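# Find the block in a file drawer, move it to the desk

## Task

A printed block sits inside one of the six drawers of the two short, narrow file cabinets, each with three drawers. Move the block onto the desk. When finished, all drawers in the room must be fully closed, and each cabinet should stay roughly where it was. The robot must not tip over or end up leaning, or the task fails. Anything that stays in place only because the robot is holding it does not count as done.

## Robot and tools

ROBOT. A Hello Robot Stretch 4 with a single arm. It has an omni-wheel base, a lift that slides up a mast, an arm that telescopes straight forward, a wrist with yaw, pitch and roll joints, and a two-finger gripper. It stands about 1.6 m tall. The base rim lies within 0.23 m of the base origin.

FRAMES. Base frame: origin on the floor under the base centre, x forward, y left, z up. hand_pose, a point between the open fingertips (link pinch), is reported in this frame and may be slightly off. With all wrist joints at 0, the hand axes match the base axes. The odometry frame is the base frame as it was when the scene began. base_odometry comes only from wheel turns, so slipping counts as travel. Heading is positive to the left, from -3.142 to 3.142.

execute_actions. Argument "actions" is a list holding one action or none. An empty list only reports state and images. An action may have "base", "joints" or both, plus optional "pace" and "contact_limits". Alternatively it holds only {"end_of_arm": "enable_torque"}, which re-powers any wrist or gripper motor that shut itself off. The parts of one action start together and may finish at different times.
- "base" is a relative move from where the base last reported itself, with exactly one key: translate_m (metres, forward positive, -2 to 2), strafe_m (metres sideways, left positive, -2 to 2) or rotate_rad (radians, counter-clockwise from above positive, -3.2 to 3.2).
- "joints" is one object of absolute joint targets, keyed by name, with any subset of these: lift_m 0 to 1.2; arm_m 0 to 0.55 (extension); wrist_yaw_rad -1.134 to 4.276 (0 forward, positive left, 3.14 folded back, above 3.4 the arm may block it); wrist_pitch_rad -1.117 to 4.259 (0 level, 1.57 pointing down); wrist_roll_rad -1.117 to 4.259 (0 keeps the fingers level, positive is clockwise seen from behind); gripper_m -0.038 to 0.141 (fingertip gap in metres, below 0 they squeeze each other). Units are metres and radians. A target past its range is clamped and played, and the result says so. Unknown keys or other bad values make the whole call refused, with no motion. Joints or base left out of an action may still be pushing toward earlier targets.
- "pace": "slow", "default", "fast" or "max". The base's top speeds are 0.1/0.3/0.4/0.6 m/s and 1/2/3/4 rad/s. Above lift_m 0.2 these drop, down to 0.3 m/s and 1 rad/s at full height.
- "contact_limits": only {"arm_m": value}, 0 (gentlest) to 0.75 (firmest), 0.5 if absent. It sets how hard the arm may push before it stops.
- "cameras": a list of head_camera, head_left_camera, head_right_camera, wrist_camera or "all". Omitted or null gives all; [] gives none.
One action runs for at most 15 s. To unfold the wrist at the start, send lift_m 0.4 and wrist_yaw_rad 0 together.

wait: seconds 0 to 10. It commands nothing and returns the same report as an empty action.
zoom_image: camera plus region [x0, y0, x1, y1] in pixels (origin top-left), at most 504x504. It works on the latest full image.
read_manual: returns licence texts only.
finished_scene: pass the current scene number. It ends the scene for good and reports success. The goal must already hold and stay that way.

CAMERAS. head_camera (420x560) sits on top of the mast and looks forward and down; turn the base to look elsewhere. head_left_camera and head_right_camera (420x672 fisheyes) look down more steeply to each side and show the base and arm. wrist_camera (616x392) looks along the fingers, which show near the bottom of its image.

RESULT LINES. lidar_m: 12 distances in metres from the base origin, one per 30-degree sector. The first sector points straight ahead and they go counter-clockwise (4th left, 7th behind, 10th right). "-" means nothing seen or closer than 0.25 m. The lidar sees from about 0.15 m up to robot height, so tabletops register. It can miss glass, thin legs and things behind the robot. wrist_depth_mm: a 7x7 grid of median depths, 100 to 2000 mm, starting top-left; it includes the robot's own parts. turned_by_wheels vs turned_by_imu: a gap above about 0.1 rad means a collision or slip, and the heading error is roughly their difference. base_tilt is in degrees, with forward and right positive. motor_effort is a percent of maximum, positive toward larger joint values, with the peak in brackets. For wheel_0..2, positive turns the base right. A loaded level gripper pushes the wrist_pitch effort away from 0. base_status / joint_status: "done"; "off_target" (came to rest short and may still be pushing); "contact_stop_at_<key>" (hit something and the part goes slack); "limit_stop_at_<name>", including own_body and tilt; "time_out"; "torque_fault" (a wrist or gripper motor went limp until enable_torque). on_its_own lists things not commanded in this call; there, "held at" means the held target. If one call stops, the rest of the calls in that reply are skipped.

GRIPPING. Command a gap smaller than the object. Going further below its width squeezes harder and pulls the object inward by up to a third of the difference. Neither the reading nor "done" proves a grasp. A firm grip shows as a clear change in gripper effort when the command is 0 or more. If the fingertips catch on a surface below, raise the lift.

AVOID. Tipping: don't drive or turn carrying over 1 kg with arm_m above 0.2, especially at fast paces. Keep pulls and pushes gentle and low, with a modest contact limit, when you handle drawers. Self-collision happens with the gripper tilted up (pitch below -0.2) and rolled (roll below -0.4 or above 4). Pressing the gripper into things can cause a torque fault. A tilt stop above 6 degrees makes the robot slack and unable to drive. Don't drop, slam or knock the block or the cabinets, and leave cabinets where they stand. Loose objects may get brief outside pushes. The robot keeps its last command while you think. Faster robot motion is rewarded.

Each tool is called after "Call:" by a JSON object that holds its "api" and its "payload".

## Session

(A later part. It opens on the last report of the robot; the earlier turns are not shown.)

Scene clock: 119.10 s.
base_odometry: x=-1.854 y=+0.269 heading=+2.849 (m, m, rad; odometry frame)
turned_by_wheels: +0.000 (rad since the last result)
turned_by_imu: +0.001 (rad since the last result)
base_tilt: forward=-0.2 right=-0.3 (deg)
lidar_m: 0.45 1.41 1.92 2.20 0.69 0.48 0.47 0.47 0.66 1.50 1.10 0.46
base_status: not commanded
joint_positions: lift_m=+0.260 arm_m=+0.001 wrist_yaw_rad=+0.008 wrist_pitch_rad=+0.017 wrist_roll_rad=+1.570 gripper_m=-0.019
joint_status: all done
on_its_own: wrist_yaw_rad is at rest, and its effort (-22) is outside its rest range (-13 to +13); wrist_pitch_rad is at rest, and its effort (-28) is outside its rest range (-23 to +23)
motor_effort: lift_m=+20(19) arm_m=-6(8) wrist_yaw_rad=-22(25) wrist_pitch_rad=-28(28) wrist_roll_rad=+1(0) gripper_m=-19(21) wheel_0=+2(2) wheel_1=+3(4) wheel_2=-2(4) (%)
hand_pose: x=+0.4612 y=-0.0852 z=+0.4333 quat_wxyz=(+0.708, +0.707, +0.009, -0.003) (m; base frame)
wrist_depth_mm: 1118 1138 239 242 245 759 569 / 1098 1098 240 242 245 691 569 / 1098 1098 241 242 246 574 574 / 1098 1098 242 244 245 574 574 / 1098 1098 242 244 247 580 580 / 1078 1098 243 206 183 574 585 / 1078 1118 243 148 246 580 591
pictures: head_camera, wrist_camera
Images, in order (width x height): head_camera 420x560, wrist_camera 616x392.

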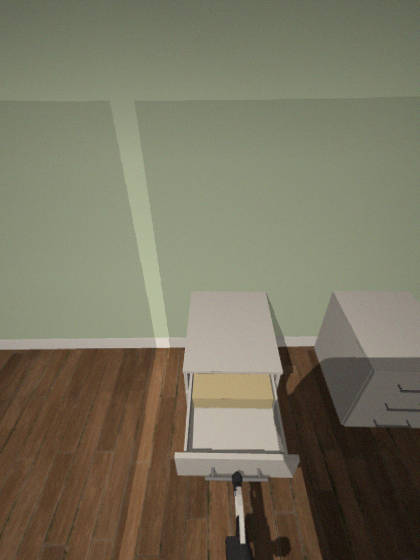

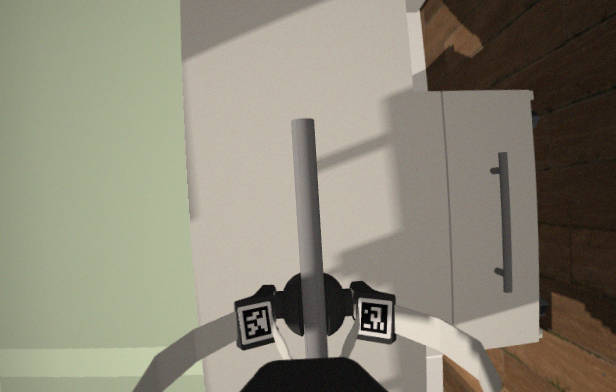

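Call:
{"api": "zoom_image", "payload": {"camera": "head_camera", "region": [160, 350, 320, 500]}}

Region (160, 350, 320, 500) of head_camera's 420x560 image, scaled by 3.150, with more detail than that image has; it fills the top 472 rows of this view, and the rest is white.

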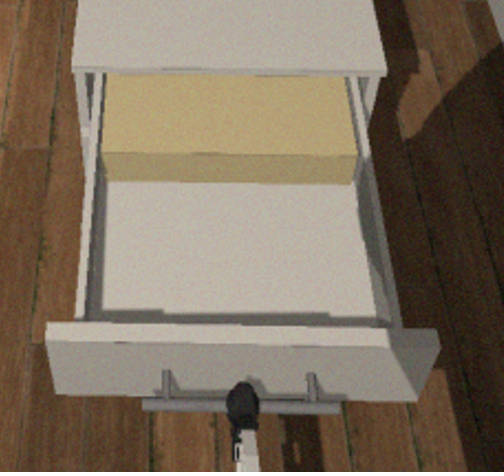

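Call:
{"api": "execute_actions", "payload": {"actions": [{"joints":{"arm_m":0.328},"pace":"slow"}], "cameras": []}}

Call:
{"api": "execute_actions", "payload": {"actions": [{"joints":{"gripper_m":0.07}}], "cameras": []}}

Call:
{"api": "execute_actions", "payload": {"actions": [{"joints":{"arm_m":0.27}}], "cameras": []}}

Call:
{"api": "execute_actions", "payload": {"actions": [{"joints":{"lift_m":0.113}}], "cameras": []}}

Call:
{"api": "execute_actions", "payload": {"actions": [{"joints":{"arm_m":0.32},"pace":"slow"}], "cameras": ["wrist_camera"]}}

Scene clock: 134.67 s.
base_odometry: x=-1.854 y=+0.269 heading=+2.849 (m, m, rad; odometry frame)
turned_by_wheels: +0.000 (rad since the last result)
turned_by_imu: +0.001 (rad since the last result)
base_tilt: forward=-0.2 right=-0.2 (deg)
lidar_m: 0.76 1.39 1.92 2.23 0.66 0.48 0.47 0.48 0.65 1.49 1.11 0.81
base_status: not commanded
joint_positions: lift_m=+0.260 arm_m=+0.327 wrist_yaw_rad=-0.002 wrist_pitch_rad=+0.014 wrist_roll_rad=+1.570 gripper_m=-0.019
joint_status: all done
motor_effort: lift_m=+20(20) arm_m=+6(7) wrist_yaw_rad=+4(22) wrist_pitch_rad=-21(28) wrist_roll_rad=+1(2) gripper_m=-19(18) wheel_0=+3(3) wheel_1=+3(3) wheel_2=-2(2) (%)
hand_pose: x=+0.7862 y=-0.0879 z=+0.4340 quat_wxyz=(+0.707, +0.707, +0.004, -0.006) (m; base frame)
wrist_depth_mm: 798 798 241 244 247 248 249 / 798 798 243 245 246 249 250 / 788 798 242 243 246 248 216 / 788 788 242 244 247 249 219 / 788 778 241 243 245 247 250 / 788 778 241 206 184 248 250 / 768 778 241 144 246 247 -
pictures: none
No camera images: the call's "cameras" was empty. Leave "cameras" out to get every camera's image.

Scene clock: 136.30 s.
base_odometry: x=-1.854 y=+0.269 heading=+2.849 (m, m, rad; odometry frame)
turned_by_wheels: +0.000 (rad since the last result)
turned_by_imu: +0.000 (rad since the last result)
base_tilt: forward=-0.3 right=-0.2 (deg)
lidar_m: 0.74 1.41 1.92 2.23 0.70 0.49 0.46 0.49 0.66 1.49 1.09 0.82
base_status: not commanded
joint_positions: lift_m=+0.260 arm_m=+0.327 wrist_yaw_rad=-0.001 wrist_pitch_rad=+0.011 wrist_roll_rad=+1.570 gripper_m=+0.070
joint_status: all done
motor_effort: lift_m=+20(20) arm_m=+6(5) wrist_yaw_rad=+1(8) wrist_pitch_rad=-13(21) wrist_roll_rad=+1(1) gripper_m=-2(18) wheel_0=+3(2) wheel_1=+4(3) wheel_2=-2(2) (%)
hand_pose: x=+0.7863 y=-0.0876 z=+0.4348 quat_wxyz=(+0.707, +0.707, +0.004, -0.004) (m; base frame)
wrist_depth_mm: 798 798 241 243 245 248 249 / 788 788 242 244 246 248 250 / 788 798 242 244 246 248 217 / 778 788 241 244 245 248 249 / 778 788 242 242 247 247 248 / 778 788 208 243 195 247 248 / 778 778 241 146 244 247 -
pictures: none
No camera images: the call's "cameras" was empty. Leave "cameras" out to get every camera's image.

Scene clock: 137.33 s.
base_odometry: x=-1.854 y=+0.269 heading=+2.849 (m, m, rad; odometry frame)
turned_by_wheels: +0.000 (rad since the last result)
turned_by_imu: +0.000 (rad since the last result)
base_tilt: forward=-0.1 right=-0.2 (deg)
lidar_m: 0.75 1.40 1.93 2.21 0.71 0.49 0.47 0.48 0.66 1.50 1.10 0.79
base_status: not commanded
joint_positions: lift_m=+0.260 arm_m=+0.271 wrist_yaw_rad=+0.000 wrist_pitch_rad=+0.009 wrist_roll_rad=+1.570 gripper_m=+0.070
joint_status: all done
motor_effort: lift_m=+20(20) arm_m=-6(6) wrist_yaw_rad=+1(4) wrist_pitch_rad=-8(13) wrist_roll_rad=+1(0) gripper_m=-3(1) wheel_0=+2(3) wheel_1=+3(4) wheel_2=-2(2) (%)
hand_pose: x=+0.7304 y=-0.0874 z=+0.4354 quat_wxyz=(+0.707, +0.707, +0.003, -0.003) (m; base frame)
wrist_depth_mm: 854 854 297 298 301 304 303 / 831 866 297 300 300 303 306 / 842 842 297 298 300 304 304 / 854 854 298 298 300 303 306 / 831 842 298 300 301 303 304 / 842 831 211 296 195 300 306 / 831 854 298 151 300 283 304
pictures: none
No camera images: the call's "cameras" was empty. Leave "cameras" out to get every camera's image.

Scene clock: 139.00 s.
base_odometry: x=-1.854 y=+0.269 heading=+2.849 (m, m, rad; odometry frame)
turned_by_wheels: +0.000 (rad since the last result)
turned_by_imu: +0.000 (rad since the last result)
base_tilt: forward=-0.5 right=-0.2 (deg)
lidar_m: 0.74 1.41 1.94 2.23 0.70 0.48 0.46 0.48 0.67 1.50 1.12 0.82
base_status: not commanded
joint_positions: lift_m=+0.113 arm_m=+0.271 wrist_yaw_rad=+0.000 wrist_pitch_rad=+0.009 wrist_roll_rad=+1.570 gripper_m=+0.070
joint_status: all done
motor_effort: lift_m=+16(17) arm_m=-6(6) wrist_yaw_rad=+1(0) wrist_pitch_rad=-8(7) wrist_roll_rad=+1(2) gripper_m=-4(3) wheel_0=+2(2) wheel_1=+4(3) wheel_2=-2(2) (%)
hand_pose: x=+0.7304 y=-0.0874 z=+0.2887 quat_wxyz=(+0.707, +0.707, +0.003, -0.003) (m; base frame)
wrist_depth_mm: 293 296 297 300 301 303 306 / 294 296 297 298 300 303 304 / 293 294 298 300 303 301 304 / 293 296 297 298 300 303 306 / 296 294 297 298 301 303 307 / 293 296 211 300 195 303 306 / 293 294 298 151 301 303 304
pictures: none
No camera images: the call's "cameras" was empty. Leave "cameras" out to get every camera's image.

Scene clock: 140.70 s.
base_odometry: x=-1.854 y=+0.269 heading=+2.849 (m, m, rad; odometry frame)
turned_by_wheels: +0.000 (rad since the last result)
turned_by_imu: +0.000 (rad since the last result)
base_tilt: forward=-0.3 right=-0.2 (deg)
lidar_m: 0.74 1.40 1.92 2.22 0.66 0.48 0.45 0.47 0.66 1.50 1.11 0.80
base_status: not commanded
joint_positions: lift_m=+0.113 arm_m=+0.319 wrist_yaw_rad=+0.000 wrist_pitch_rad=+0.009 wrist_roll_rad=+1.570 gripper_m=+0.070
joint_status: all done
motor_effort: lift_m=+16(16) arm_m=+6(6) wrist_yaw_rad=+1(0) wrist_pitch_rad=-7(8) wrist_roll_rad=+1(1) gripper_m=-2(4) wheel_0=+2(3) wheel_1=+4(3) wheel_2=-2(2) (%)
hand_pose: x=+0.7783 y=-0.0874 z=+0.2887 quat_wxyz=(+0.707, +0.707, +0.003, -0.003) (m; base frame)
wrist_depth_mm: 247 248 251 252 253 255 255 / 246 249 251 252 254 255 256 / 246 248 250 252 252 254 251 / 245 248 249 250 253 254 254 / 245 248 251 250 254 255 256 / 246 248 212 250 195 255 256 / 247 248 248 150 253 256 -
pictures: wrist_camera
Images, in order (width x height): wrist_camera 616x392.

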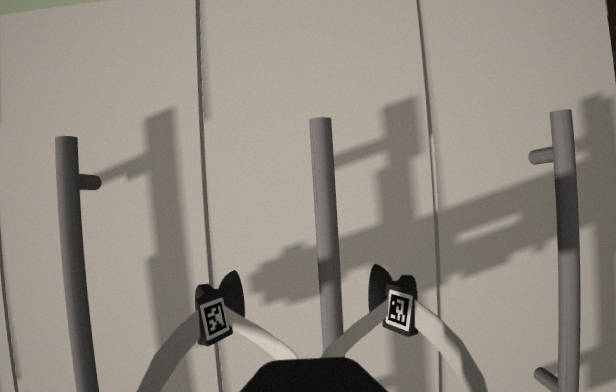

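Call:
{"api": "execute_actions", "payload": {"actions": [{"joints":{"gripper_m":-0.02,"lift_m":0.108}}], "cameras": ["wrist_camera"]}}

Call:
{"api": "execute_actions", "payload": {"actions": [{"joints":{"arm_m":0.0},"pace":"slow"}], "cameras": ["head_camera"]}}

Scene clock: 149.53 s.
base_odometry: x=-1.854 y=+0.269 heading=+2.849 (m, m, rad; odometry frame)
turned_by_wheels: +0.000 (rad since the last result)
turned_by_imu: +0.001 (rad since the last result)
base_tilt: forward=-0.1 right=-0.1 (deg)
lidar_m: 0.76 1.39 1.92 2.22 0.67 0.48 0.46 0.48 0.66 1.51 1.10 0.81
base_status: not commanded
joint_positions: lift_m=+0.108 arm_m=+0.319 wrist_yaw_rad=+0.001 wrist_pitch_rad=+0.017 wrist_roll_rad=+1.570 gripper_m=-0.019
joint_status: all done
on_its_own: wrist_pitch_rad is at rest, and its effort (-29) is outside its rest range (-23 to +23)
motor_effort: lift_m=+18(17) arm_m=+4(6) wrist_yaw_rad=-1(2) wrist_pitch_rad=-29(31) wrist_roll_rad=+0(0) gripper_m=-20(20) wheel_0=+3(3) wheel_1=+3(3) wheel_2=-2(2) (%)
hand_pose: x=+0.7787 y=-0.0871 z=+0.2813 quat_wxyz=(+0.707, +0.707, +0.006, -0.006) (m; base frame)
wrist_depth_mm: 244 247 244 246 249 256 258 / 243 246 244 248 250 257 257 / 244 248 245 246 249 257 232 / 244 246 245 246 250 256 222 / 243 246 246 246 249 256 224 / 243 247 245 206 183 257 224 / 244 246 245 148 248 255 -
pictures: wrist_camera
Images, in order (width x height): wrist_camera 616x392.

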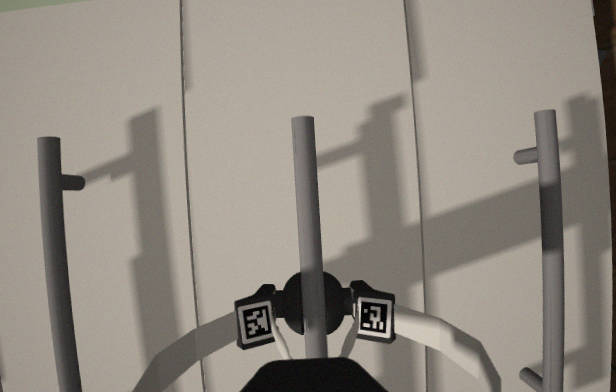

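Scene clock: 154.03 s.
base_odometry: x=-1.854 y=+0.269 heading=+2.849 (m, m, rad; odometry frame)
turned_by_wheels: +0.000 (rad since the last result)
turned_by_imu: +0.001 (rad since the last result)
base_tilt: forward=-0.2 right=+0.0 (deg)
lidar_m: 0.42 1.39 1.92 2.23 0.68 0.47 0.44 0.48 0.67 1.50 1.12 0.48
base_status: not commanded
joint_positions: lift_m=+0.108 arm_m=+0.001 wrist_yaw_rad=+0.008 wrist_pitch_rad=+0.019 wrist_roll_rad=+1.570 gripper_m=-0.019
joint_status: all done
on_its_own: wrist_yaw_rad is at rest, and its effort (-23) is outside its rest range (-13 to +13); wrist_pitch_rad is at rest, and its effort (-36) is outside its rest range (-23 to +23)
motor_effort: lift_m=+18(18) arm_m=-6(8) wrist_yaw_rad=-23(25) wrist_pitch_rad=-36(36) wrist_roll_rad=+0(0) gripper_m=-19(22) wheel_0=+3(2) wheel_1=+4(4) wheel_2=-2(2) (%)
hand_pose: x=+0.4612 y=-0.0851 z=+0.2807 quat_wxyz=(+0.707, +0.707, +0.010, -0.004) (m; base frame)
wrist_depth_mm: 1098 1118 242 244 247 496 370 / 1078 1138 242 244 248 512 377 / 1098 564 244 244 247 525 375 / 1078 1098 244 246 248 535 384 / 1078 1078 243 246 250 549 384 / 1060 1078 244 205 182 549 397 / 1098 1098 212 183 249 449 399
pictures: head_camera
Images, in order (width x height): head_camera 420x560.

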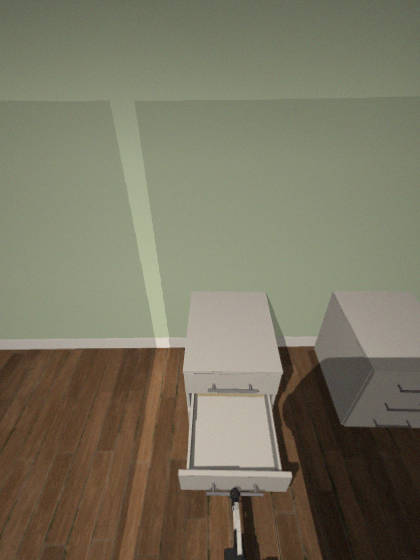

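Call:
{"api": "execute_actions", "payload": {"actions": [{"joints":{"arm_m":0.322},"pace":"slow"}], "cameras": []}}

Call:
{"api": "execute_actions", "payload": {"actions": [{"joints":{"gripper_m":0.07}}], "cameras": []}}

Call:
{"api": "execute_actions", "payload": {"actions": [{"joints":{"arm_m":0.26}}], "cameras": []}}

Call:
{"api": "execute_actions", "payload": {"actions": [{"joints":{"lift_m":0.015,"wrist_pitch_rad":0.2}}], "cameras": []}}

Call:
{"api": "execute_actions", "payload": {"actions": [{"joints":{"arm_m":0.325},"pace":"slow"}], "cameras": ["wrist_camera"]}}

Scene clock: 171.53 s.
base_odometry: x=-1.854 y=+0.269 heading=+2.849 (m, m, rad; odometry frame)
turned_by_wheels: +0.000 (rad since the last result)
turned_by_imu: +0.001 (rad since the last result)
base_tilt: forward=-0.2 right=-0.2 (deg)
lidar_m: 0.75 1.38 1.92 2.24 0.70 0.46 0.47 0.47 0.64 1.48 1.10 0.83
base_status: not commanded
joint_positions: lift_m=+0.108 arm_m=+0.321 wrist_yaw_rad=-0.001 wrist_pitch_rad=+0.017 wrist_roll_rad=+1.570 gripper_m=-0.019
joint_status: all done
on_its_own: wrist_pitch_rad is at rest, and its effort (-29) is outside its rest range (-23 to +23)
motor_effort: lift_m=+18(19) arm_m=+6(7) wrist_yaw_rad=+4(23) wrist_pitch_rad=-29(36) wrist_roll_rad=+0(3) gripper_m=-21(20) wheel_0=+3(2) wheel_1=+3(3) wheel_2=-2(2) (%)
hand_pose: x=+0.7803 y=-0.0877 z=+0.2814 quat_wxyz=(+0.707, +0.707, +0.006, -0.006) (m; base frame)
wrist_depth_mm: 244 246 245 247 250 255 258 / 243 246 245 247 248 255 258 / 244 246 245 246 248 255 233 / 242 246 243 247 248 255 223 / 243 246 243 245 248 255 224 / 243 245 243 207 182 254 224 / 243 245 242 149 248 255 -
pictures: none
No camera images: the call's "cameras" was empty. Leave "cameras" out to get every camera's image.

Scene clock: 173.17 s.
base_odometry: x=-1.854 y=+0.269 heading=+2.849 (m, m, rad; odometry frame)
turned_by_wheels: +0.000 (rad since the last result)
turned_by_imu: +0.000 (rad since the last result)
base_tilt: forward=-0.2 right=+0.1 (deg)
lidar_m: 0.74 1.41 1.92 2.21 0.69 0.48 0.47 0.47 0.66 1.50 1.11 0.80
base_status: not commanded
joint_positions: lift_m=+0.108 arm_m=+0.321 wrist_yaw_rad=+0.000 wrist_pitch_rad=+0.010 wrist_roll_rad=+1.570 gripper_m=+0.070
joint_status: all done
motor_effort: lift_m=+19(19) arm_m=+6(6) wrist_yaw_rad=+1(5) wrist_pitch_rad=-8(29) wrist_roll_rad=+0(1) gripper_m=-4(18) wheel_0=+2(2) wheel_1=+4(3) wheel_2=-2(2) (%)
hand_pose: x=+0.7804 y=-0.0875 z=+0.2834 quat_wxyz=(+0.707, +0.707, +0.003, -0.003) (m; base frame)
wrist_depth_mm: 244 246 249 250 252 252 255 / 245 247 248 251 250 253 255 / 245 246 249 250 250 251 224 / 244 246 248 249 251 253 254 / 245 247 248 249 252 255 254 / 243 246 211 250 195 253 254 / 244 245 248 151 251 253 -
pictures: none
No camera images: the call's "cameras" was empty. Leave "cameras" out to get every camera's image.

Scene clock: 174.23 s.
base_odometry: x=-1.854 y=+0.269 heading=+2.849 (m, m, rad; odometry frame)
turned_by_wheels: +0.000 (rad since the last result)
turned_by_imu: +0.000 (rad since the last result)
base_tilt: forward=-0.2 right=-0.1 (deg)
lidar_m: 0.75 1.40 1.92 2.22 0.68 0.48 0.47 0.48 0.67 1.50 1.12 0.82
base_status: not commanded
joint_positions: lift_m=+0.108 arm_m=+0.261 wrist_yaw_rad=+0.000 wrist_pitch_rad=+0.009 wrist_roll_rad=+1.570 gripper_m=+0.070
joint_status: all done
motor_effort: lift_m=+18(19) arm_m=-6(6) wrist_yaw_rad=-1(2) wrist_pitch_rad=-8(8) wrist_roll_rad=+0(1) gripper_m=-2(2) wheel_0=+2(3) wheel_1=+3(3) wheel_2=-2(2) (%)
hand_pose: x=+0.7204 y=-0.0874 z=+0.2835 quat_wxyz=(+0.707, +0.707, +0.003, -0.003) (m; base frame)
wrist_depth_mm: 878 580 307 310 310 315 317 / 303 304 309 310 312 315 317 / 303 306 306 309 310 310 312 / 303 304 306 309 310 314 315 / 304 306 309 309 310 312 315 / 304 301 212 310 195 312 314 / 304 304 307 150 310 279 317
pictures: none
No camera images: the call's "cameras" was empty. Leave "cameras" out to get every camera's image.

Scene clock: 175.63 s.
base_odometry: x=-1.854 y=+0.269 heading=+2.849 (m, m, rad; odometry frame)
turned_by_wheels: +0.000 (rad since the last result)
turned_by_imu: +0.000 (rad since the last result)
base_tilt: forward=-0.4 right=-0.2 (deg)
lidar_m: 0.76 1.39 1.92 2.23 0.69 0.48 0.45 0.47 0.66 1.49 1.11 0.82
base_status: not commanded
joint_positions: lift_m=+0.015 arm_m=+0.261 wrist_yaw_rad=+0.000 wrist_pitch_rad=+0.202 wrist_roll_rad=+1.570 gripper_m=+0.070
joint_status: all done
motor_effort: lift_m=+15(18) arm_m=-6(6) wrist_yaw_rad=+1(1) wrist_pitch_rad=-6(6) wrist_roll_rad=+2(0) gripper_m=-3(2) wheel_0=+3(3) wheel_1=+4(3) wheel_2=-2(2) (%)
hand_pose: x=+0.7145 y=-0.0874 z=+0.1355 quat_wxyz=(+0.704, +0.703, +0.071, -0.071) (m; base frame)
wrist_depth_mm: 276 290 306 324 347 243 - / 274 287 304 320 332 248 201 / 274 289 303 319 340 253 202 / 273 287 303 317 342 256 203 / 273 286 304 315 332 259 204 / 272 287 213 312 195 262 211 / 272 264 298 151 330 236 -
pictures: none
No camera images: the call's "cameras" was empty. Leave "cameras" out to get every camera's image.

Scene clock: 177.53 s.
base_odometry: x=-1.854 y=+0.269 heading=+2.849 (m, m, rad; odometry frame)
turned_by_wheels: +0.000 (rad since the last result)
turned_by_imu: +0.000 (rad since the last result)
base_tilt: forward=-0.1 right=-0.3 (deg)
lidar_m: 0.77 1.39 1.91 2.23 0.66 0.47 0.47 0.48 0.67 1.51 1.09 0.83
base_status: not commanded
joint_positions: lift_m=+0.015 arm_m=+0.324 wrist_yaw_rad=-0.001 wrist_pitch_rad=+0.202 wrist_roll_rad=+1.570 gripper_m=+0.070
joint_status: all done
motor_effort: lift_m=+16(16) arm_m=+7(8) wrist_yaw_rad=+1(1) wrist_pitch_rad=-6(6) wrist_roll_rad=+1(1) gripper_m=-3(3) wheel_0=+3(3) wheel_1=+3(4) wheel_2=-2(2) (%)
hand_pose: x=+0.7772 y=-0.0876 z=+0.1355 quat_wxyz=(+0.704, +0.703, +0.071, -0.071) (m; base frame)
wrist_depth_mm: 220 230 244 257 271 243 - / 220 230 244 256 270 248 201 / 216 231 244 251 268 254 200 / 216 230 242 250 268 257 203 / 216 229 241 252 268 260 204 / 216 229 212 251 195 262 210 / 213 224 239 151 266 236 -
pictures: wrist_camera
Images, in order (width x height): wrist_camera 616x392.

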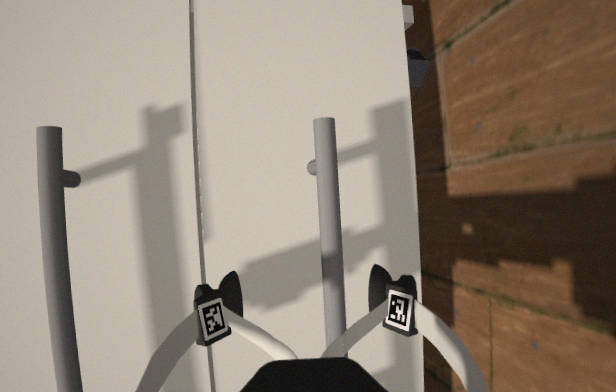

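Call:
{"api": "execute_actions", "payload": {"actions": [{"joints":{"gripper_m":-0.02,"lift_m":0.005,"arm_m":0.33}}], "cameras": ["wrist_camera"]}}

Call:
{"api": "execute_actions", "payload": {"actions": [{"joints":{"arm_m":0.0},"pace":"slow"}], "cameras": ["head_camera","wrist_camera"]}}

Scene clock: 185.40 s.
base_odometry: x=-1.854 y=+0.269 heading=+2.849 (m, m, rad; odometry frame)
turned_by_wheels: +0.000 (rad since the last result)
turned_by_imu: +0.001 (rad since the last result)
base_tilt: forward=-0.2 right=-0.2 (deg)
lidar_m: 0.75 1.40 1.93 2.21 0.69 0.49 0.45 0.47 0.68 1.51 1.11 0.81
base_status: not commanded
joint_positions: lift_m=+0.005 arm_m=+0.329 wrist_yaw_rad=+0.001 wrist_pitch_rad=+0.209 wrist_roll_rad=+1.570 gripper_m=-0.019
joint_status: all done
on_its_own: wrist_pitch_rad is at rest, and its effort (-26) is outside its rest range (-23 to +23)
motor_effort: lift_m=+18(17) arm_m=+4(11) wrist_yaw_rad=-3(11) wrist_pitch_rad=-26(29) wrist_roll_rad=-1(2) gripper_m=-20(21) wheel_0=+3(3) wheel_1=+3(3) wheel_2=-2(2) (%)
hand_pose: x=+0.7825 y=-0.0871 z=+0.1234 quat_wxyz=(+0.704, +0.703, +0.074, -0.073) (m; base frame)
wrist_depth_mm: 214 224 234 248 277 222 - / 214 224 233 246 281 228 184 / 215 224 234 244 263 231 187 / 214 224 233 242 260 236 190 / 213 224 233 241 259 238 192 / 213 223 229 206 185 239 193 / 213 220 230 146 259 206 -
pictures: wrist_camera
Images, in order (width x height): wrist_camera 616x392.

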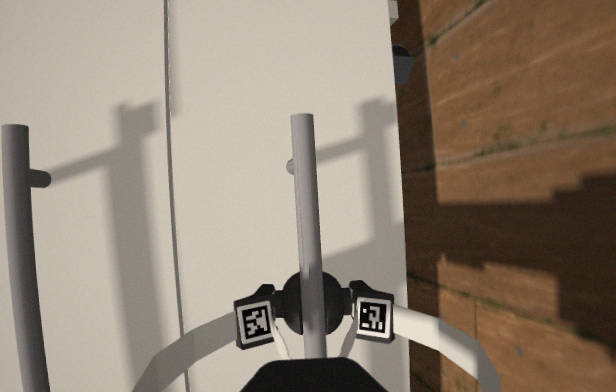

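Scene clock: 188.87 s.
base_odometry: x=-1.854 y=+0.269 heading=+2.849 (m, m, rad; odometry frame)
turned_by_wheels: +0.000 (rad since the last result)
turned_by_imu: +0.001 (rad since the last result)
base_tilt: forward=-0.1 right=-0.1 (deg)
lidar_m: 0.49 1.41 1.92 2.22 0.68 0.47 0.45 0.47 0.67 1.50 1.11 0.49
base_status: not commanded
joint_positions: lift_m=+0.005 arm_m=+0.063 wrist_yaw_rad=+0.005 wrist_pitch_rad=+0.211 wrist_roll_rad=+1.570 gripper_m=-0.019
joint_status: arm_m limit_stop_at_own_body (moved -0.266 of -0.329)
on_its_own: lift_m is slack since a limit_stop_at_own_body; arm_m is slack since a limit_stop_at_own_body (your +0.000 is given up); wrist_yaw_rad is at rest, and its effort (-16) is outside its rest range (-13 to +13); wrist_pitch_rad is at rest, and its effort (-31) is outside its rest range (-23 to +23)
motor_effort: lift_m=+18(18) arm_m=+0(8) wrist_yaw_rad=-16(19) wrist_pitch_rad=-31(31) wrist_roll_rad=+1(1) gripper_m=-18(21) wheel_0=+3(2) wheel_1=+4(3) wheel_2=-2(2) (%)
hand_pose: x=+0.5162 y=-0.0860 z=+0.1228 quat_wxyz=(+0.704, +0.703, +0.076, -0.073) (m; base frame)
wrist_depth_mm: 946 976 230 244 276 224 - / 917 991 230 241 259 228 186 / 445 469 230 239 258 232 189 / 445 466 230 238 255 236 191 / 442 462 230 238 256 239 193 / 445 466 225 204 182 240 193 / 442 462 202 182 254 208 -
pictures: head_camera, wrist_camera
Images, in order (width x height): head_camera 420x560, wrist_camera 616x392.

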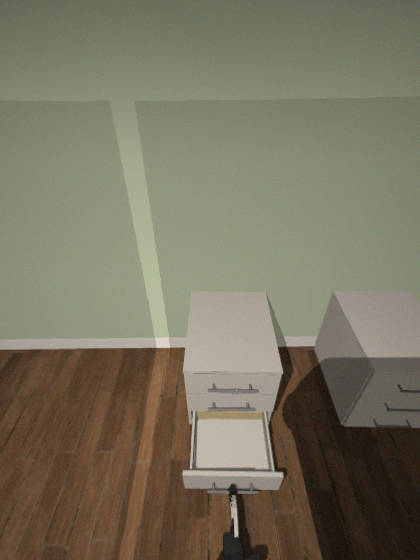

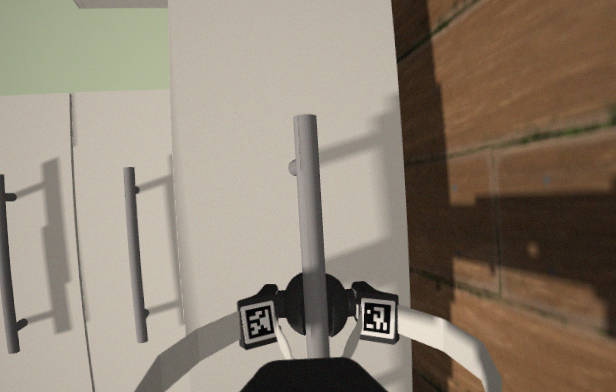

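Call:
{"api": "zoom_image", "payload": {"camera": "head_camera", "region": [160, 360, 320, 510]}}

Call:
{"api": "execute_actions", "payload": {"actions": [{"joints":{"arm_m":0.335},"pace":"slow"}], "cameras": []}}

Call:
{"api": "execute_actions", "payload": {"actions": [{"joints":{"gripper_m":0.07}}], "cameras": []}}

Call:
{"api": "execute_actions", "payload": {"actions": [{"joints":{"arm_m":0.1}}], "cameras": ["head_camera"]}}

Region (160, 360, 320, 510) of head_camera's 420x560 image, scaled by 3.150, with more detail than that image has; it fills the top 472 rows of this view, and the rest is white.

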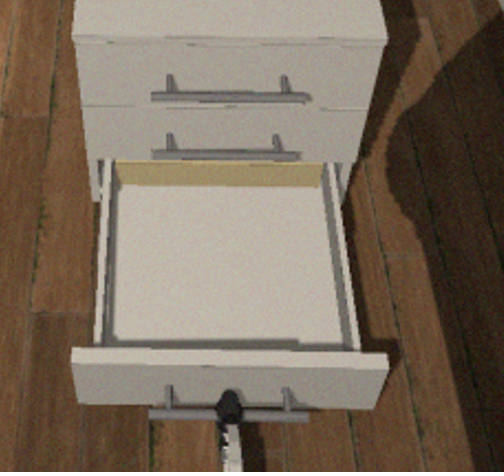

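Scene clock: 200.13 s.
base_odometry: x=-1.854 y=+0.269 heading=+2.849 (m, m, rad; odometry frame)
turned_by_wheels: +0.000 (rad since the last result)
turned_by_imu: +0.001 (rad since the last result)
base_tilt: forward=-0.2 right=-0.2 (deg)
lidar_m: 0.75 1.40 1.92 2.23 0.69 0.46 0.46 0.47 0.67 1.50 1.10 0.82
base_status: not commanded
joint_positions: lift_m=+0.005 arm_m=+0.334 wrist_yaw_rad=+0.000 wrist_pitch_rad=+0.209 wrist_roll_rad=+1.570 gripper_m=-0.019
joint_status: all done
on_its_own: lift_m is slack since a limit_stop_at_own_body; wrist_pitch_rad is at rest, and its effort (-27) is outside its rest range (-23 to +23)
motor_effort: lift_m=+18(18) arm_m=+5(7) wrist_yaw_rad=+3(15) wrist_pitch_rad=-27(31) wrist_roll_rad=+1(2) gripper_m=-19(18) wheel_0=+2(3) wheel_1=+3(3) wheel_2=-2(2) (%)
hand_pose: x=+0.7871 y=-0.0875 z=+0.1233 quat_wxyz=(+0.704, +0.703, +0.074, -0.074) (m; base frame)
wrist_depth_mm: 211 222 233 245 277 223 - / 211 221 232 245 258 226 184 / 211 221 230 239 258 231 188 / 210 221 229 242 258 236 191 / 209 220 230 240 257 237 192 / 209 218 227 206 182 239 192 / 208 216 225 149 255 207 -
pictures: none
No camera images: the call's "cameras" was empty. Leave "cameras" out to get every camera's image.

Scene clock: 201.77 s.
base_odometry: x=-1.854 y=+0.269 heading=+2.849 (m, m, rad; odometry frame)
turned_by_wheels: +0.000 (rad since the last result)
turned_by_imu: +0.000 (rad since the last result)
base_tilt: forward=-0.2 right=-0.1 (deg)
lidar_m: 0.75 1.41 1.91 2.23 0.68 0.48 0.47 0.48 0.64 1.50 1.10 0.82
base_status: not commanded
joint_positions: lift_m=+0.005 arm_m=+0.334 wrist_yaw_rad=-0.001 wrist_pitch_rad=+0.208 wrist_roll_rad=+1.570 gripper_m=+0.070
joint_status: all done
on_its_own: lift_m is slack since a limit_stop_at_own_body
motor_effort: lift_m=+18(18) arm_m=+6(6) wrist_yaw_rad=+3(5) wrist_pitch_rad=-23(26) wrist_roll_rad=+0(1) gripper_m=+1(18) wheel_0=+2(2) wheel_1=+3(3) wheel_2=-2(2) (%)
hand_pose: x=+0.7871 y=-0.0877 z=+0.1237 quat_wxyz=(+0.704, +0.703, +0.073, -0.074) (m; base frame)
wrist_depth_mm: 211 221 233 248 277 224 - / 211 221 233 245 259 229 185 / 211 220 233 241 259 234 189 / 210 220 232 241 257 236 191 / 210 220 231 240 258 239 193 / 210 219 228 236 195 241 193 / 208 216 229 150 258 219 -
pictures: none
No camera images: the call's "cameras" was empty. Leave "cameras" out to get every camera's image.

Scene clock: 203.57 s.
base_odometry: x=-1.854 y=+0.269 heading=+2.849 (m, m, rad; odometry frame)
turned_by_wheels: +0.000 (rad since the last result)
turned_by_imu: +0.000 (rad since the last result)
base_tilt: forward=-0.4 right=-0.2 (deg)
lidar_m: 0.76 1.40 1.90 2.21 0.67 0.48 0.46 0.47 0.67 1.50 1.12 0.81
base_status: not commanded
joint_positions: lift_m=+0.005 arm_m=+0.101 wrist_yaw_rad=+0.000 wrist_pitch_rad=+0.203 wrist_roll_rad=+1.570 gripper_m=+0.070
joint_status: all done
on_its_own: lift_m is slack since a limit_stop_at_own_body
motor_effort: lift_m=+18(18) arm_m=-6(6) wrist_yaw_rad=+0(4) wrist_pitch_rad=-7(22) wrist_roll_rad=+0(1) gripper_m=-2(4) wheel_0=+3(3) wheel_1=+3(4) wheel_2=-2(2) (%)
hand_pose: x=+0.5545 y=-0.0874 z=+0.1252 quat_wxyz=(+0.704, +0.703, +0.071, -0.071) (m; base frame)
wrist_depth_mm: 917 946 1008 683 347 230 - / 917 931 1008 559 357 236 190 / 418 433 462 480 368 240 194 / 415 430 455 480 375 244 196 / 415 430 455 480 377 248 198 / 415 433 213 484 195 247 198 / 410 421 452 151 389 224 -
pictures: head_camera
Images, in order (width x height): head_camera 420x560.

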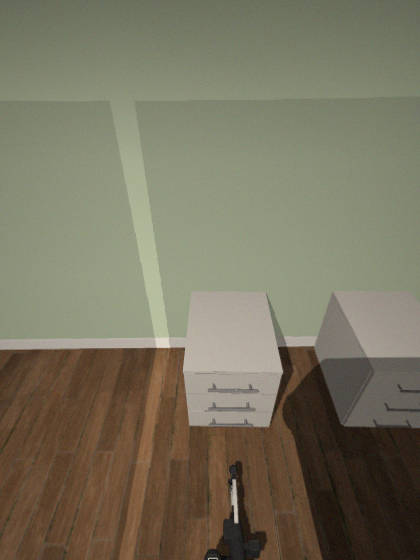

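Call:
{"api": "execute_actions", "payload": {"actions": [{"base":{"strafe_m":-0.74},"joints":{"lift_m":0.26,"wrist_pitch_rad":0,"arm_m":0.2}}], "cameras": ["head_camera","wrist_camera"]}}

Scene clock: 211.73 s.
base_odometry: x=-1.640 y=+0.978 heading=+2.849 (m, m, rad; odometry frame)
turned_by_wheels: +0.000 (rad since the last result)
turned_by_imu: +0.004 (rad since the last result)
base_tilt: forward=-0.2 right=-0.2 (deg)
lidar_m: 0.77 0.89 1.16 1.88 0.69 0.49 0.45 0.47 0.67 0.75 0.79 0.79
base_status: done
joint_positions: lift_m=+0.260 arm_m=+0.199 wrist_yaw_rad=+0.000 wrist_pitch_rad=+0.003 wrist_roll_rad=+1.570 gripper_m=+0.070
joint_status: all done
motor_effort: lift_m=+21(24) arm_m=+6(6) wrist_yaw_rad=+1(1) wrist_pitch_rad=-7(13) wrist_roll_rad=-1(1) gripper_m=-3(3) wheel_0=+3(13) wheel_1=-1(13) wheel_2=+0(2) (%)
hand_pose: x=+0.6584 y=-0.0874 z=+0.4373 quat_wxyz=(+0.707, +0.707, +0.001, -0.001) (m; base frame)
wrist_depth_mm: 931 946 364 366 370 370 373 / 917 931 364 368 368 368 370 / 917 917 366 368 366 370 373 / 917 917 364 366 368 368 373 / 917 917 370 364 366 368 370 / 917 917 212 364 195 368 370 / 904 904 368 151 368 373 373
pictures: head_camera, wrist_camera
Images, in order (width x height): head_camera 420x560, wrist_camera 616x392.

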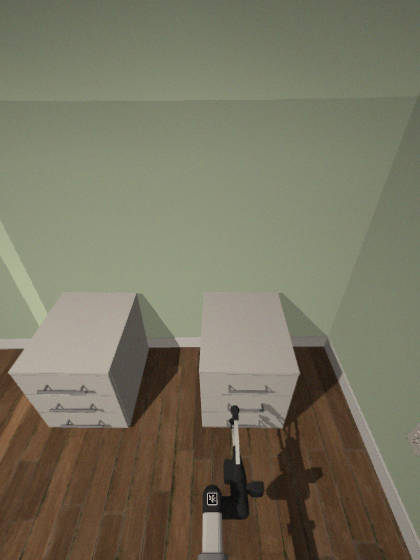

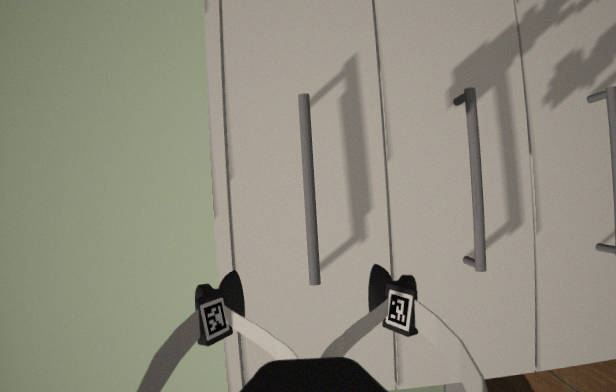

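Call:
{"api": "execute_actions", "payload": {"actions": [{"base":{"strafe_m":-0.065}}], "cameras": []}}

Call:
{"api": "execute_actions", "payload": {"actions": [{"joints":{"arm_m":0.318},"pace":"slow"}], "cameras": ["wrist_camera"]}}

Call:
{"api": "execute_actions", "payload": {"actions": [{"joints":{"gripper_m":-0.02}}], "cameras": ["wrist_camera"]}}

Call:
{"api": "execute_actions", "payload": {"actions": [{"joints":{"arm_m":0.0},"pace":"slow"}], "cameras": ["head_camera"]}}

Scene clock: 220.47 s.
base_odometry: x=-1.622 y=+1.040 heading=+2.849 (m, m, rad; odometry frame)
turned_by_wheels: +0.000 (rad since the last result)
turned_by_imu: +0.001 (rad since the last result)
base_tilt: forward=-0.2 right=-0.3 (deg)
lidar_m: 0.75 0.94 1.10 1.88 0.68 0.48 0.46 0.47 0.67 0.68 0.74 0.81
base_status: done
joint_positions: lift_m=+0.260 arm_m=+0.199 wrist_yaw_rad=+0.000 wrist_pitch_rad=+0.003 wrist_roll_rad=+1.570 gripper_m=+0.070
joint_status: not commanded
motor_effort: lift_m=+20(20) arm_m=+6(6) wrist_yaw_rad=+0(1) wrist_pitch_rad=-7(7) wrist_roll_rad=+3(0) gripper_m=-1(1) wheel_0=+3(11) wheel_1=-4(12) wheel_2=+0(1) (%)
hand_pose: x=+0.6584 y=-0.0874 z=+0.4373 quat_wxyz=(+0.707, +0.707, +0.001, -0.001) (m; base frame)
wrist_depth_mm: 904 931 946 946 931 741 554 / 931 931 364 364 368 368 368 / 904 931 364 366 366 366 370 / 917 931 364 366 366 366 370 / 904 917 368 366 366 368 368 / 904 917 212 364 195 370 373 / 904 891 364 150 368 368 370
pictures: none
No camera images: the call's "cameras" was empty. Leave "cameras" out to get every camera's image.

Scene clock: 222.93 s.
base_odometry: x=-1.622 y=+1.040 heading=+2.849 (m, m, rad; odometry frame)
turned_by_wheels: +0.000 (rad since the last result)
turned_by_imu: +0.000 (rad since the last result)
base_tilt: forward=-0.2 right=-0.3 (deg)
lidar_m: 0.76 0.92 1.09 1.85 0.65 0.48 0.47 0.48 0.67 0.70 0.74 0.80
base_status: not commanded
joint_positions: lift_m=+0.260 arm_m=+0.317 wrist_yaw_rad=+0.000 wrist_pitch_rad=+0.003 wrist_roll_rad=+1.570 gripper_m=+0.070
joint_status: all done
motor_effort: lift_m=+20(19) arm_m=+6(6) wrist_yaw_rad=+0(1) wrist_pitch_rad=-7(8) wrist_roll_rad=+1(1) gripper_m=-3(3) wheel_0=+3(2) wheel_1=-4(4) wheel_2=+0(0) (%)
hand_pose: x=+0.7763 y=-0.0874 z=+0.4373 quat_wxyz=(+0.707, +0.707, +0.001, -0.001) (m; base frame)
wrist_depth_mm: 820 820 246 246 249 251 250 / 831 809 246 247 249 250 251 / 798 809 246 247 249 250 251 / 798 798 246 247 248 250 249 / 809 809 247 247 248 250 251 / 798 798 211 248 195 250 251 / 809 798 246 150 249 252 -
pictures: wrist_camera
Images, in order (width x height): wrist_camera 616x392.

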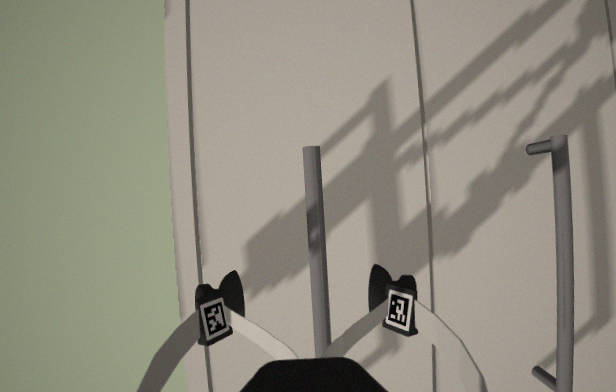

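Scene clock: 224.57 s.
base_odometry: x=-1.622 y=+1.040 heading=+2.849 (m, m, rad; odometry frame)
turned_by_wheels: +0.000 (rad since the last result)
turned_by_imu: +0.000 (rad since the last result)
base_tilt: forward=-0.3 right=-0.2 (deg)
lidar_m: 0.76 0.94 1.07 1.89 0.67 0.48 0.47 0.47 0.67 0.69 0.73 0.81
base_status: not commanded
joint_positions: lift_m=+0.260 arm_m=+0.317 wrist_yaw_rad=+0.001 wrist_pitch_rad=+0.010 wrist_roll_rad=+1.570 gripper_m=-0.019
joint_status: all done
on_its_own: wrist_pitch_rad is at rest, and its effort (-27) is outside its rest range (-23 to +23)
motor_effort: lift_m=+20(20) arm_m=+5(6) wrist_yaw_rad=-2(1) wrist_pitch_rad=-27(28) wrist_roll_rad=+0(2) gripper_m=-18(18) wheel_0=+3(2) wheel_1=-4(4) wheel_2=+0(0) (%)
hand_pose: x=+0.7766 y=-0.0872 z=+0.4353 quat_wxyz=(+0.707, +0.707, +0.004, -0.003) (m; base frame)
wrist_depth_mm: 809 809 241 242 244 250 253 / 798 809 241 242 244 251 254 / 809 809 239 243 244 252 253 / 798 798 241 243 244 250 221 / 798 788 241 243 245 251 252 / 798 798 240 208 185 250 252 / 778 798 210 153 245 251 -
pictures: wrist_camera
Images, in order (width x height): wrist_camera 616x392.

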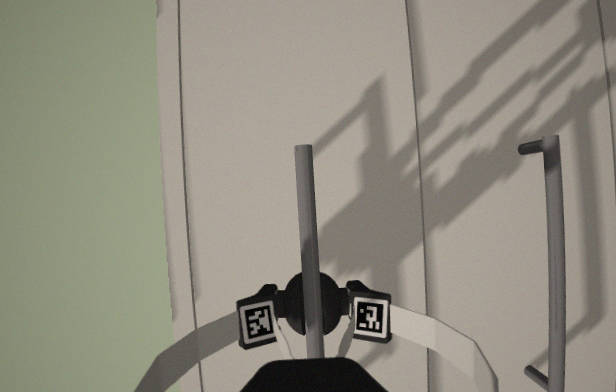

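Scene clock: 229.03 s.
base_odometry: x=-1.622 y=+1.040 heading=+2.849 (m, m, rad; odometry frame)
turned_by_wheels: +0.000 (rad since the last result)
turned_by_imu: +0.001 (rad since the last result)
base_tilt: forward=-0.2 right=-0.2 (deg)
lidar_m: 0.45 0.93 1.09 1.88 0.64 0.48 0.46 0.47 0.66 0.70 0.73 0.48
base_status: not commanded
joint_positions: lift_m=+0.260 arm_m=+0.001 wrist_yaw_rad=+0.008 wrist_pitch_rad=+0.011 wrist_roll_rad=+1.570 gripper_m=-0.019
joint_status: all done
on_its_own: wrist_yaw_rad is at rest, and its effort (-23) is outside its rest range (-13 to +13); wrist_pitch_rad is at rest, and its effort (-34) is outside its rest range (-23 to +23)
motor_effort: lift_m=+20(20) arm_m=-6(7) wrist_yaw_rad=-23(24) wrist_pitch_rad=-34(33) wrist_roll_rad=+1(1) gripper_m=-18(19) wheel_0=+3(2) wheel_1=-4(4) wheel_2=+0(0) (%)
hand_pose: x=+0.4612 y=-0.0850 z=+0.4347 quat_wxyz=(+0.707, +0.707, +0.007, -0.001) (m; base frame)
wrist_depth_mm: 1098 1078 237 239 242 759 574 / 1098 1118 240 240 242 691 564 / 1098 1098 239 241 242 564 574 / 1098 1098 240 240 243 569 580 / 1078 1118 240 241 244 574 580 / 1098 1098 240 207 185 574 580 / 1118 1118 210 183 245 574 621
pictures: head_camera
Images, in order (width x height): head_camera 420x560.

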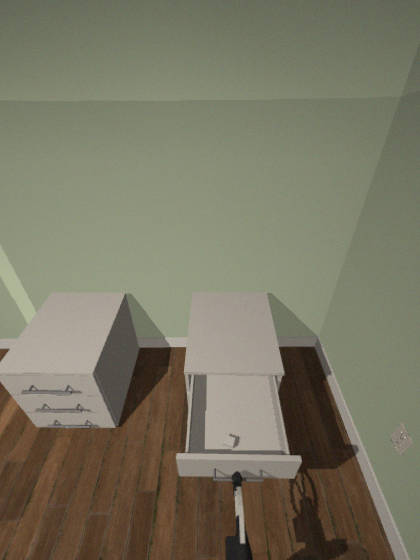

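Call:
{"api": "zoom_image", "payload": {"camera": "head_camera", "region": [170, 380, 310, 500]}}

Region (170, 380, 310, 500) of head_camera's 420x560 image, scaled by 3.600, with more detail than that image has; it fills the top 432 rows of this view, and the rest is white.

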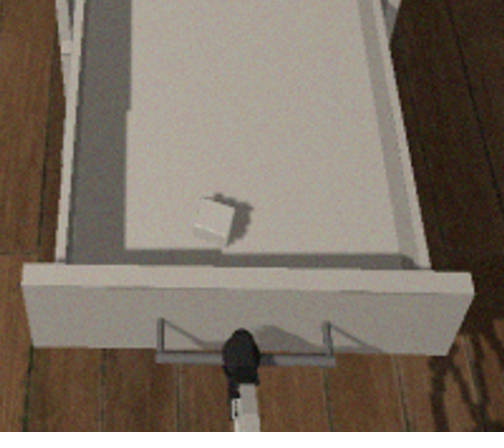

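Call:
{"api": "execute_actions", "payload": {"actions": [{"joints":{"gripper_m":0.07}}], "cameras": []}}

Call:
{"api": "execute_actions", "payload": {"actions": [{"base":{"translate_m":-0.06},"joints":{"lift_m":0.65},"pace":"slow"}], "cameras": []}}

Call:
{"api": "execute_actions", "payload": {"actions": [{"joints":{"wrist_pitch_rad":1.57,"wrist_roll_rad":0,"arm_m":0.55}}], "cameras": ["head_camera","wrist_camera"]}}

Scene clock: 247.57 s.
base_odometry: x=-1.622 y=+1.040 heading=+2.849 (m, m, rad; odometry frame)
turned_by_wheels: +0.000 (rad since the last result)
turned_by_imu: +0.001 (rad since the last result)
base_tilt: forward=-0.2 right=-0.2 (deg)
lidar_m: 0.46 0.93 1.08 1.86 0.69 0.46 0.45 0.49 0.65 0.69 0.71 0.49
base_status: not commanded
joint_positions: lift_m=+0.260 arm_m=+0.001 wrist_yaw_rad=+0.000 wrist_pitch_rad=+0.003 wrist_roll_rad=+1.570 gripper_m=+0.070
joint_status: all done
motor_effort: lift_m=+20(20) arm_m=-6(6) wrist_yaw_rad=+0(23) wrist_pitch_rad=-8(35) wrist_roll_rad=+1(2) gripper_m=-1(19) wheel_0=+3(2) wheel_1=-4(4) wheel_2=+0(0) (%)
hand_pose: x=+0.4604 y=-0.0873 z=+0.4372 quat_wxyz=(+0.707, +0.707, +0.001, -0.001) (m; base frame)
wrist_depth_mm: 1118 1118 251 250 253 809 585 / 1118 1098 250 251 253 715 574 / 1118 1098 250 250 253 569 574 / 1118 1098 250 252 253 569 574 / 1118 1118 250 251 253 564 564 / 1118 1118 212 251 195 564 574 / 1118 1118 249 150 252 569 597
pictures: none
No camera images: the call's "cameras" was empty. Leave "cameras" out to get every camera's image.

Scene clock: 251.20 s.
base_odometry: x=-1.565 y=+1.023 heading=+2.848 (m, m, rad; odometry frame)
turned_by_wheels: -0.001 (rad since the last result)
turned_by_imu: +0.000 (rad since the last result)
base_tilt: forward=-0.2 right=-0.4 (deg)
lidar_m: 0.50 0.97 1.24 1.67 0.56 0.40 0.40 0.42 0.58 0.69 0.73 0.54
base_status: done
joint_positions: lift_m=+0.650 arm_m=+0.001 wrist_yaw_rad=+0.000 wrist_pitch_rad=+0.003 wrist_roll_rad=+1.570 gripper_m=+0.070
joint_status: all done
motor_effort: lift_m=+20(23) arm_m=-5(6) wrist_yaw_rad=+1(1) wrist_pitch_rad=-7(33) wrist_roll_rad=+0(1) gripper_m=-3(6) wheel_0=-6(8) wheel_1=-7(9) wheel_2=+4(9) (%)
hand_pose: x=+0.4603 y=-0.0874 z=+0.8273 quat_wxyz=(+0.707, +0.707, +0.001, -0.001) (m; base frame)
wrist_depth_mm: 1098 1138 1205 1182 1229 1182 1098 / 1182 1182 1182 1205 1205 1182 1098 / 1160 1182 1160 1182 1205 723 603 / 1160 1160 1182 1205 1205 715 640 / 1160 1205 1182 1138 1182 715 647 / 1138 1160 212 1182 195 691 603 / 1160 1182 1182 151 1160 1182 1182
pictures: none
No camera images: the call's "cameras" was empty. Leave "cameras" out to get every camera's image.

Scene clock: 253.87 s.
base_odometry: x=-1.565 y=+1.023 heading=+2.848 (m, m, rad; odometry frame)
turned_by_wheels: +0.000 (rad since the last result)
turned_by_imu: +0.000 (rad since the last result)
base_tilt: forward=+0.0 right=-0.4 (deg)
lidar_m: 0.51 0.98 1.20 1.65 0.60 0.42 0.41 0.40 0.58 0.69 0.72 0.53
base_status: not commanded
joint_positions: lift_m=+0.650 arm_m=+0.547 wrist_yaw_rad=+0.000 wrist_pitch_rad=+1.570 wrist_roll_rad=+0.000 gripper_m=+0.070
joint_status: all done
joint sent to its limit — the command would take arm_m past its upper limit, so that joint was sent only as far as its limit.
motor_effort: lift_m=+20(20) arm_m=+6(7) wrist_yaw_rad=+2(0) wrist_pitch_rad=+0(6) wrist_roll_rad=+0(6) gripper_m=-2(2) wheel_0=-6(5) wheel_1=-7(7) wheel_2=+4(4) (%)
hand_pose: x=+0.7179 y=-0.0874 z=+0.5395 quat_wxyz=(+0.707, +0.000, +0.707, +0.000) (m; base frame)
wrist_depth_mm: 240 242 242 244 246 245 246 / 239 242 249 389 389 322 768 / 741 373 384 387 394 377 768 / 759 366 387 392 389 355 768 / 732 359 387 384 389 364 759 / 741 355 212 389 197 364 759 / 741 315 384 151 387 315 759
pictures: head_camera, wrist_camera
Images, in order (width x height): head_camera 420x560, wrist_camera 616x392.

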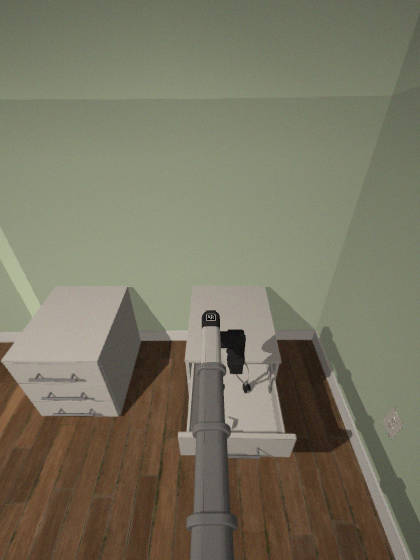

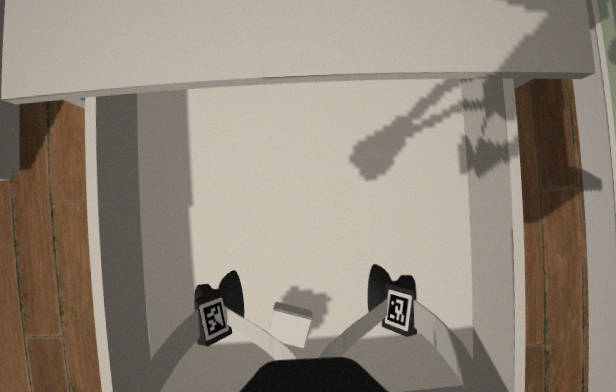

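Call:
{"api": "execute_actions", "payload": {"actions": [{"base":{"strafe_m":0.017},"joints":{"arm_m":0.495,"lift_m":0.56},"pace":"slow"}], "cameras": ["wrist_camera"]}}

Scene clock: 261.67 s.
base_odometry: x=-1.569 y=+1.006 heading=+2.848 (m, m, rad; odometry frame)
turned_by_wheels: +0.000 (rad since the last result)
turned_by_imu: +0.001 (rad since the last result)
base_tilt: forward=-0.2 right=-0.3 (deg)
lidar_m: 0.51 0.99 1.23 1.64 0.59 0.42 0.40 0.40 0.60 0.69 0.73 0.53
base_status: done
joint_positions: lift_m=+0.560 arm_m=+0.496 wrist_yaw_rad=+0.000 wrist_pitch_rad=+1.570 wrist_roll_rad=+0.000 gripper_m=+0.070
joint_status: all done
motor_effort: lift_m=+15(20) arm_m=-6(7) wrist_yaw_rad=+1(0) wrist_pitch_rad=+0(0) wrist_roll_rad=-2(1) gripper_m=-2(2) wheel_0=-5(9) wheel_1=+5(9) wheel_2=+0(5) (%)
hand_pose: x=+0.6672 y=-0.0874 z=+0.4499 quat_wxyz=(+0.707, +0.000, +0.707, +0.000) (m; base frame)
wrist_depth_mm: 239 300 300 301 301 304 267 / 225 298 300 301 300 304 272 / 225 296 298 301 301 303 278 / 236 297 297 300 301 306 283 / 233 297 298 301 301 301 285 / 228 297 212 298 197 300 286 / 224 267 298 150 298 301 283
pictures: wrist_camera
Images, in order (width x height): wrist_camera 616x392.

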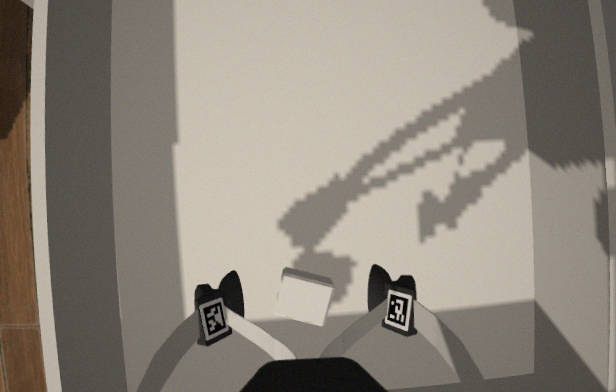

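Call:
{"api": "execute_actions", "payload": {"actions": [{"joints":{"arm_m":0.478,"lift_m":0.49},"pace":"slow"}], "cameras": ["wrist_camera"]}}

Scene clock: 268.13 s.
base_odometry: x=-1.569 y=+1.006 heading=+2.848 (m, m, rad; odometry frame)
turned_by_wheels: +0.000 (rad since the last result)
turned_by_imu: +0.001 (rad since the last result)
base_tilt: forward=-0.3 right=-0.3 (deg)
lidar_m: 0.52 0.99 1.21 1.66 0.61 0.41 0.38 0.42 0.58 0.71 0.73 0.56
base_status: not commanded
joint_positions: lift_m=+0.491 arm_m=+0.479 wrist_yaw_rad=+0.000 wrist_pitch_rad=+1.570 wrist_roll_rad=+0.000 gripper_m=+0.070
joint_status: all done
motor_effort: lift_m=+2(16) arm_m=-5(7) wrist_yaw_rad=+3(1) wrist_pitch_rad=-1(8) wrist_roll_rad=-1(2) gripper_m=-4(3) wheel_0=-4(5) wheel_1=+5(5) wheel_2=+0(0) (%)
hand_pose: x=+0.6500 y=-0.0874 z=+0.3811 quat_wxyz=(+0.707, +0.000, +0.707, +0.000) (m; base frame)
wrist_depth_mm: 227 241 242 244 246 246 248 / 227 241 242 241 245 246 246 / 227 239 242 242 244 245 247 / 225 238 240 240 242 244 244 / 221 237 239 240 241 242 244 / 217 236 211 211 197 241 242 / 214 236 236 145 239 240 242
pictures: wrist_camera
Images, in order (width x height): wrist_camera 616x392.

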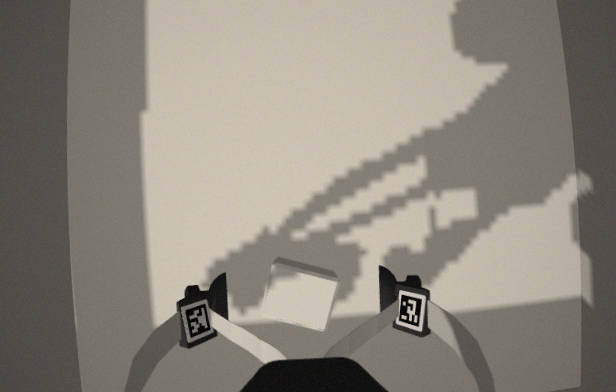

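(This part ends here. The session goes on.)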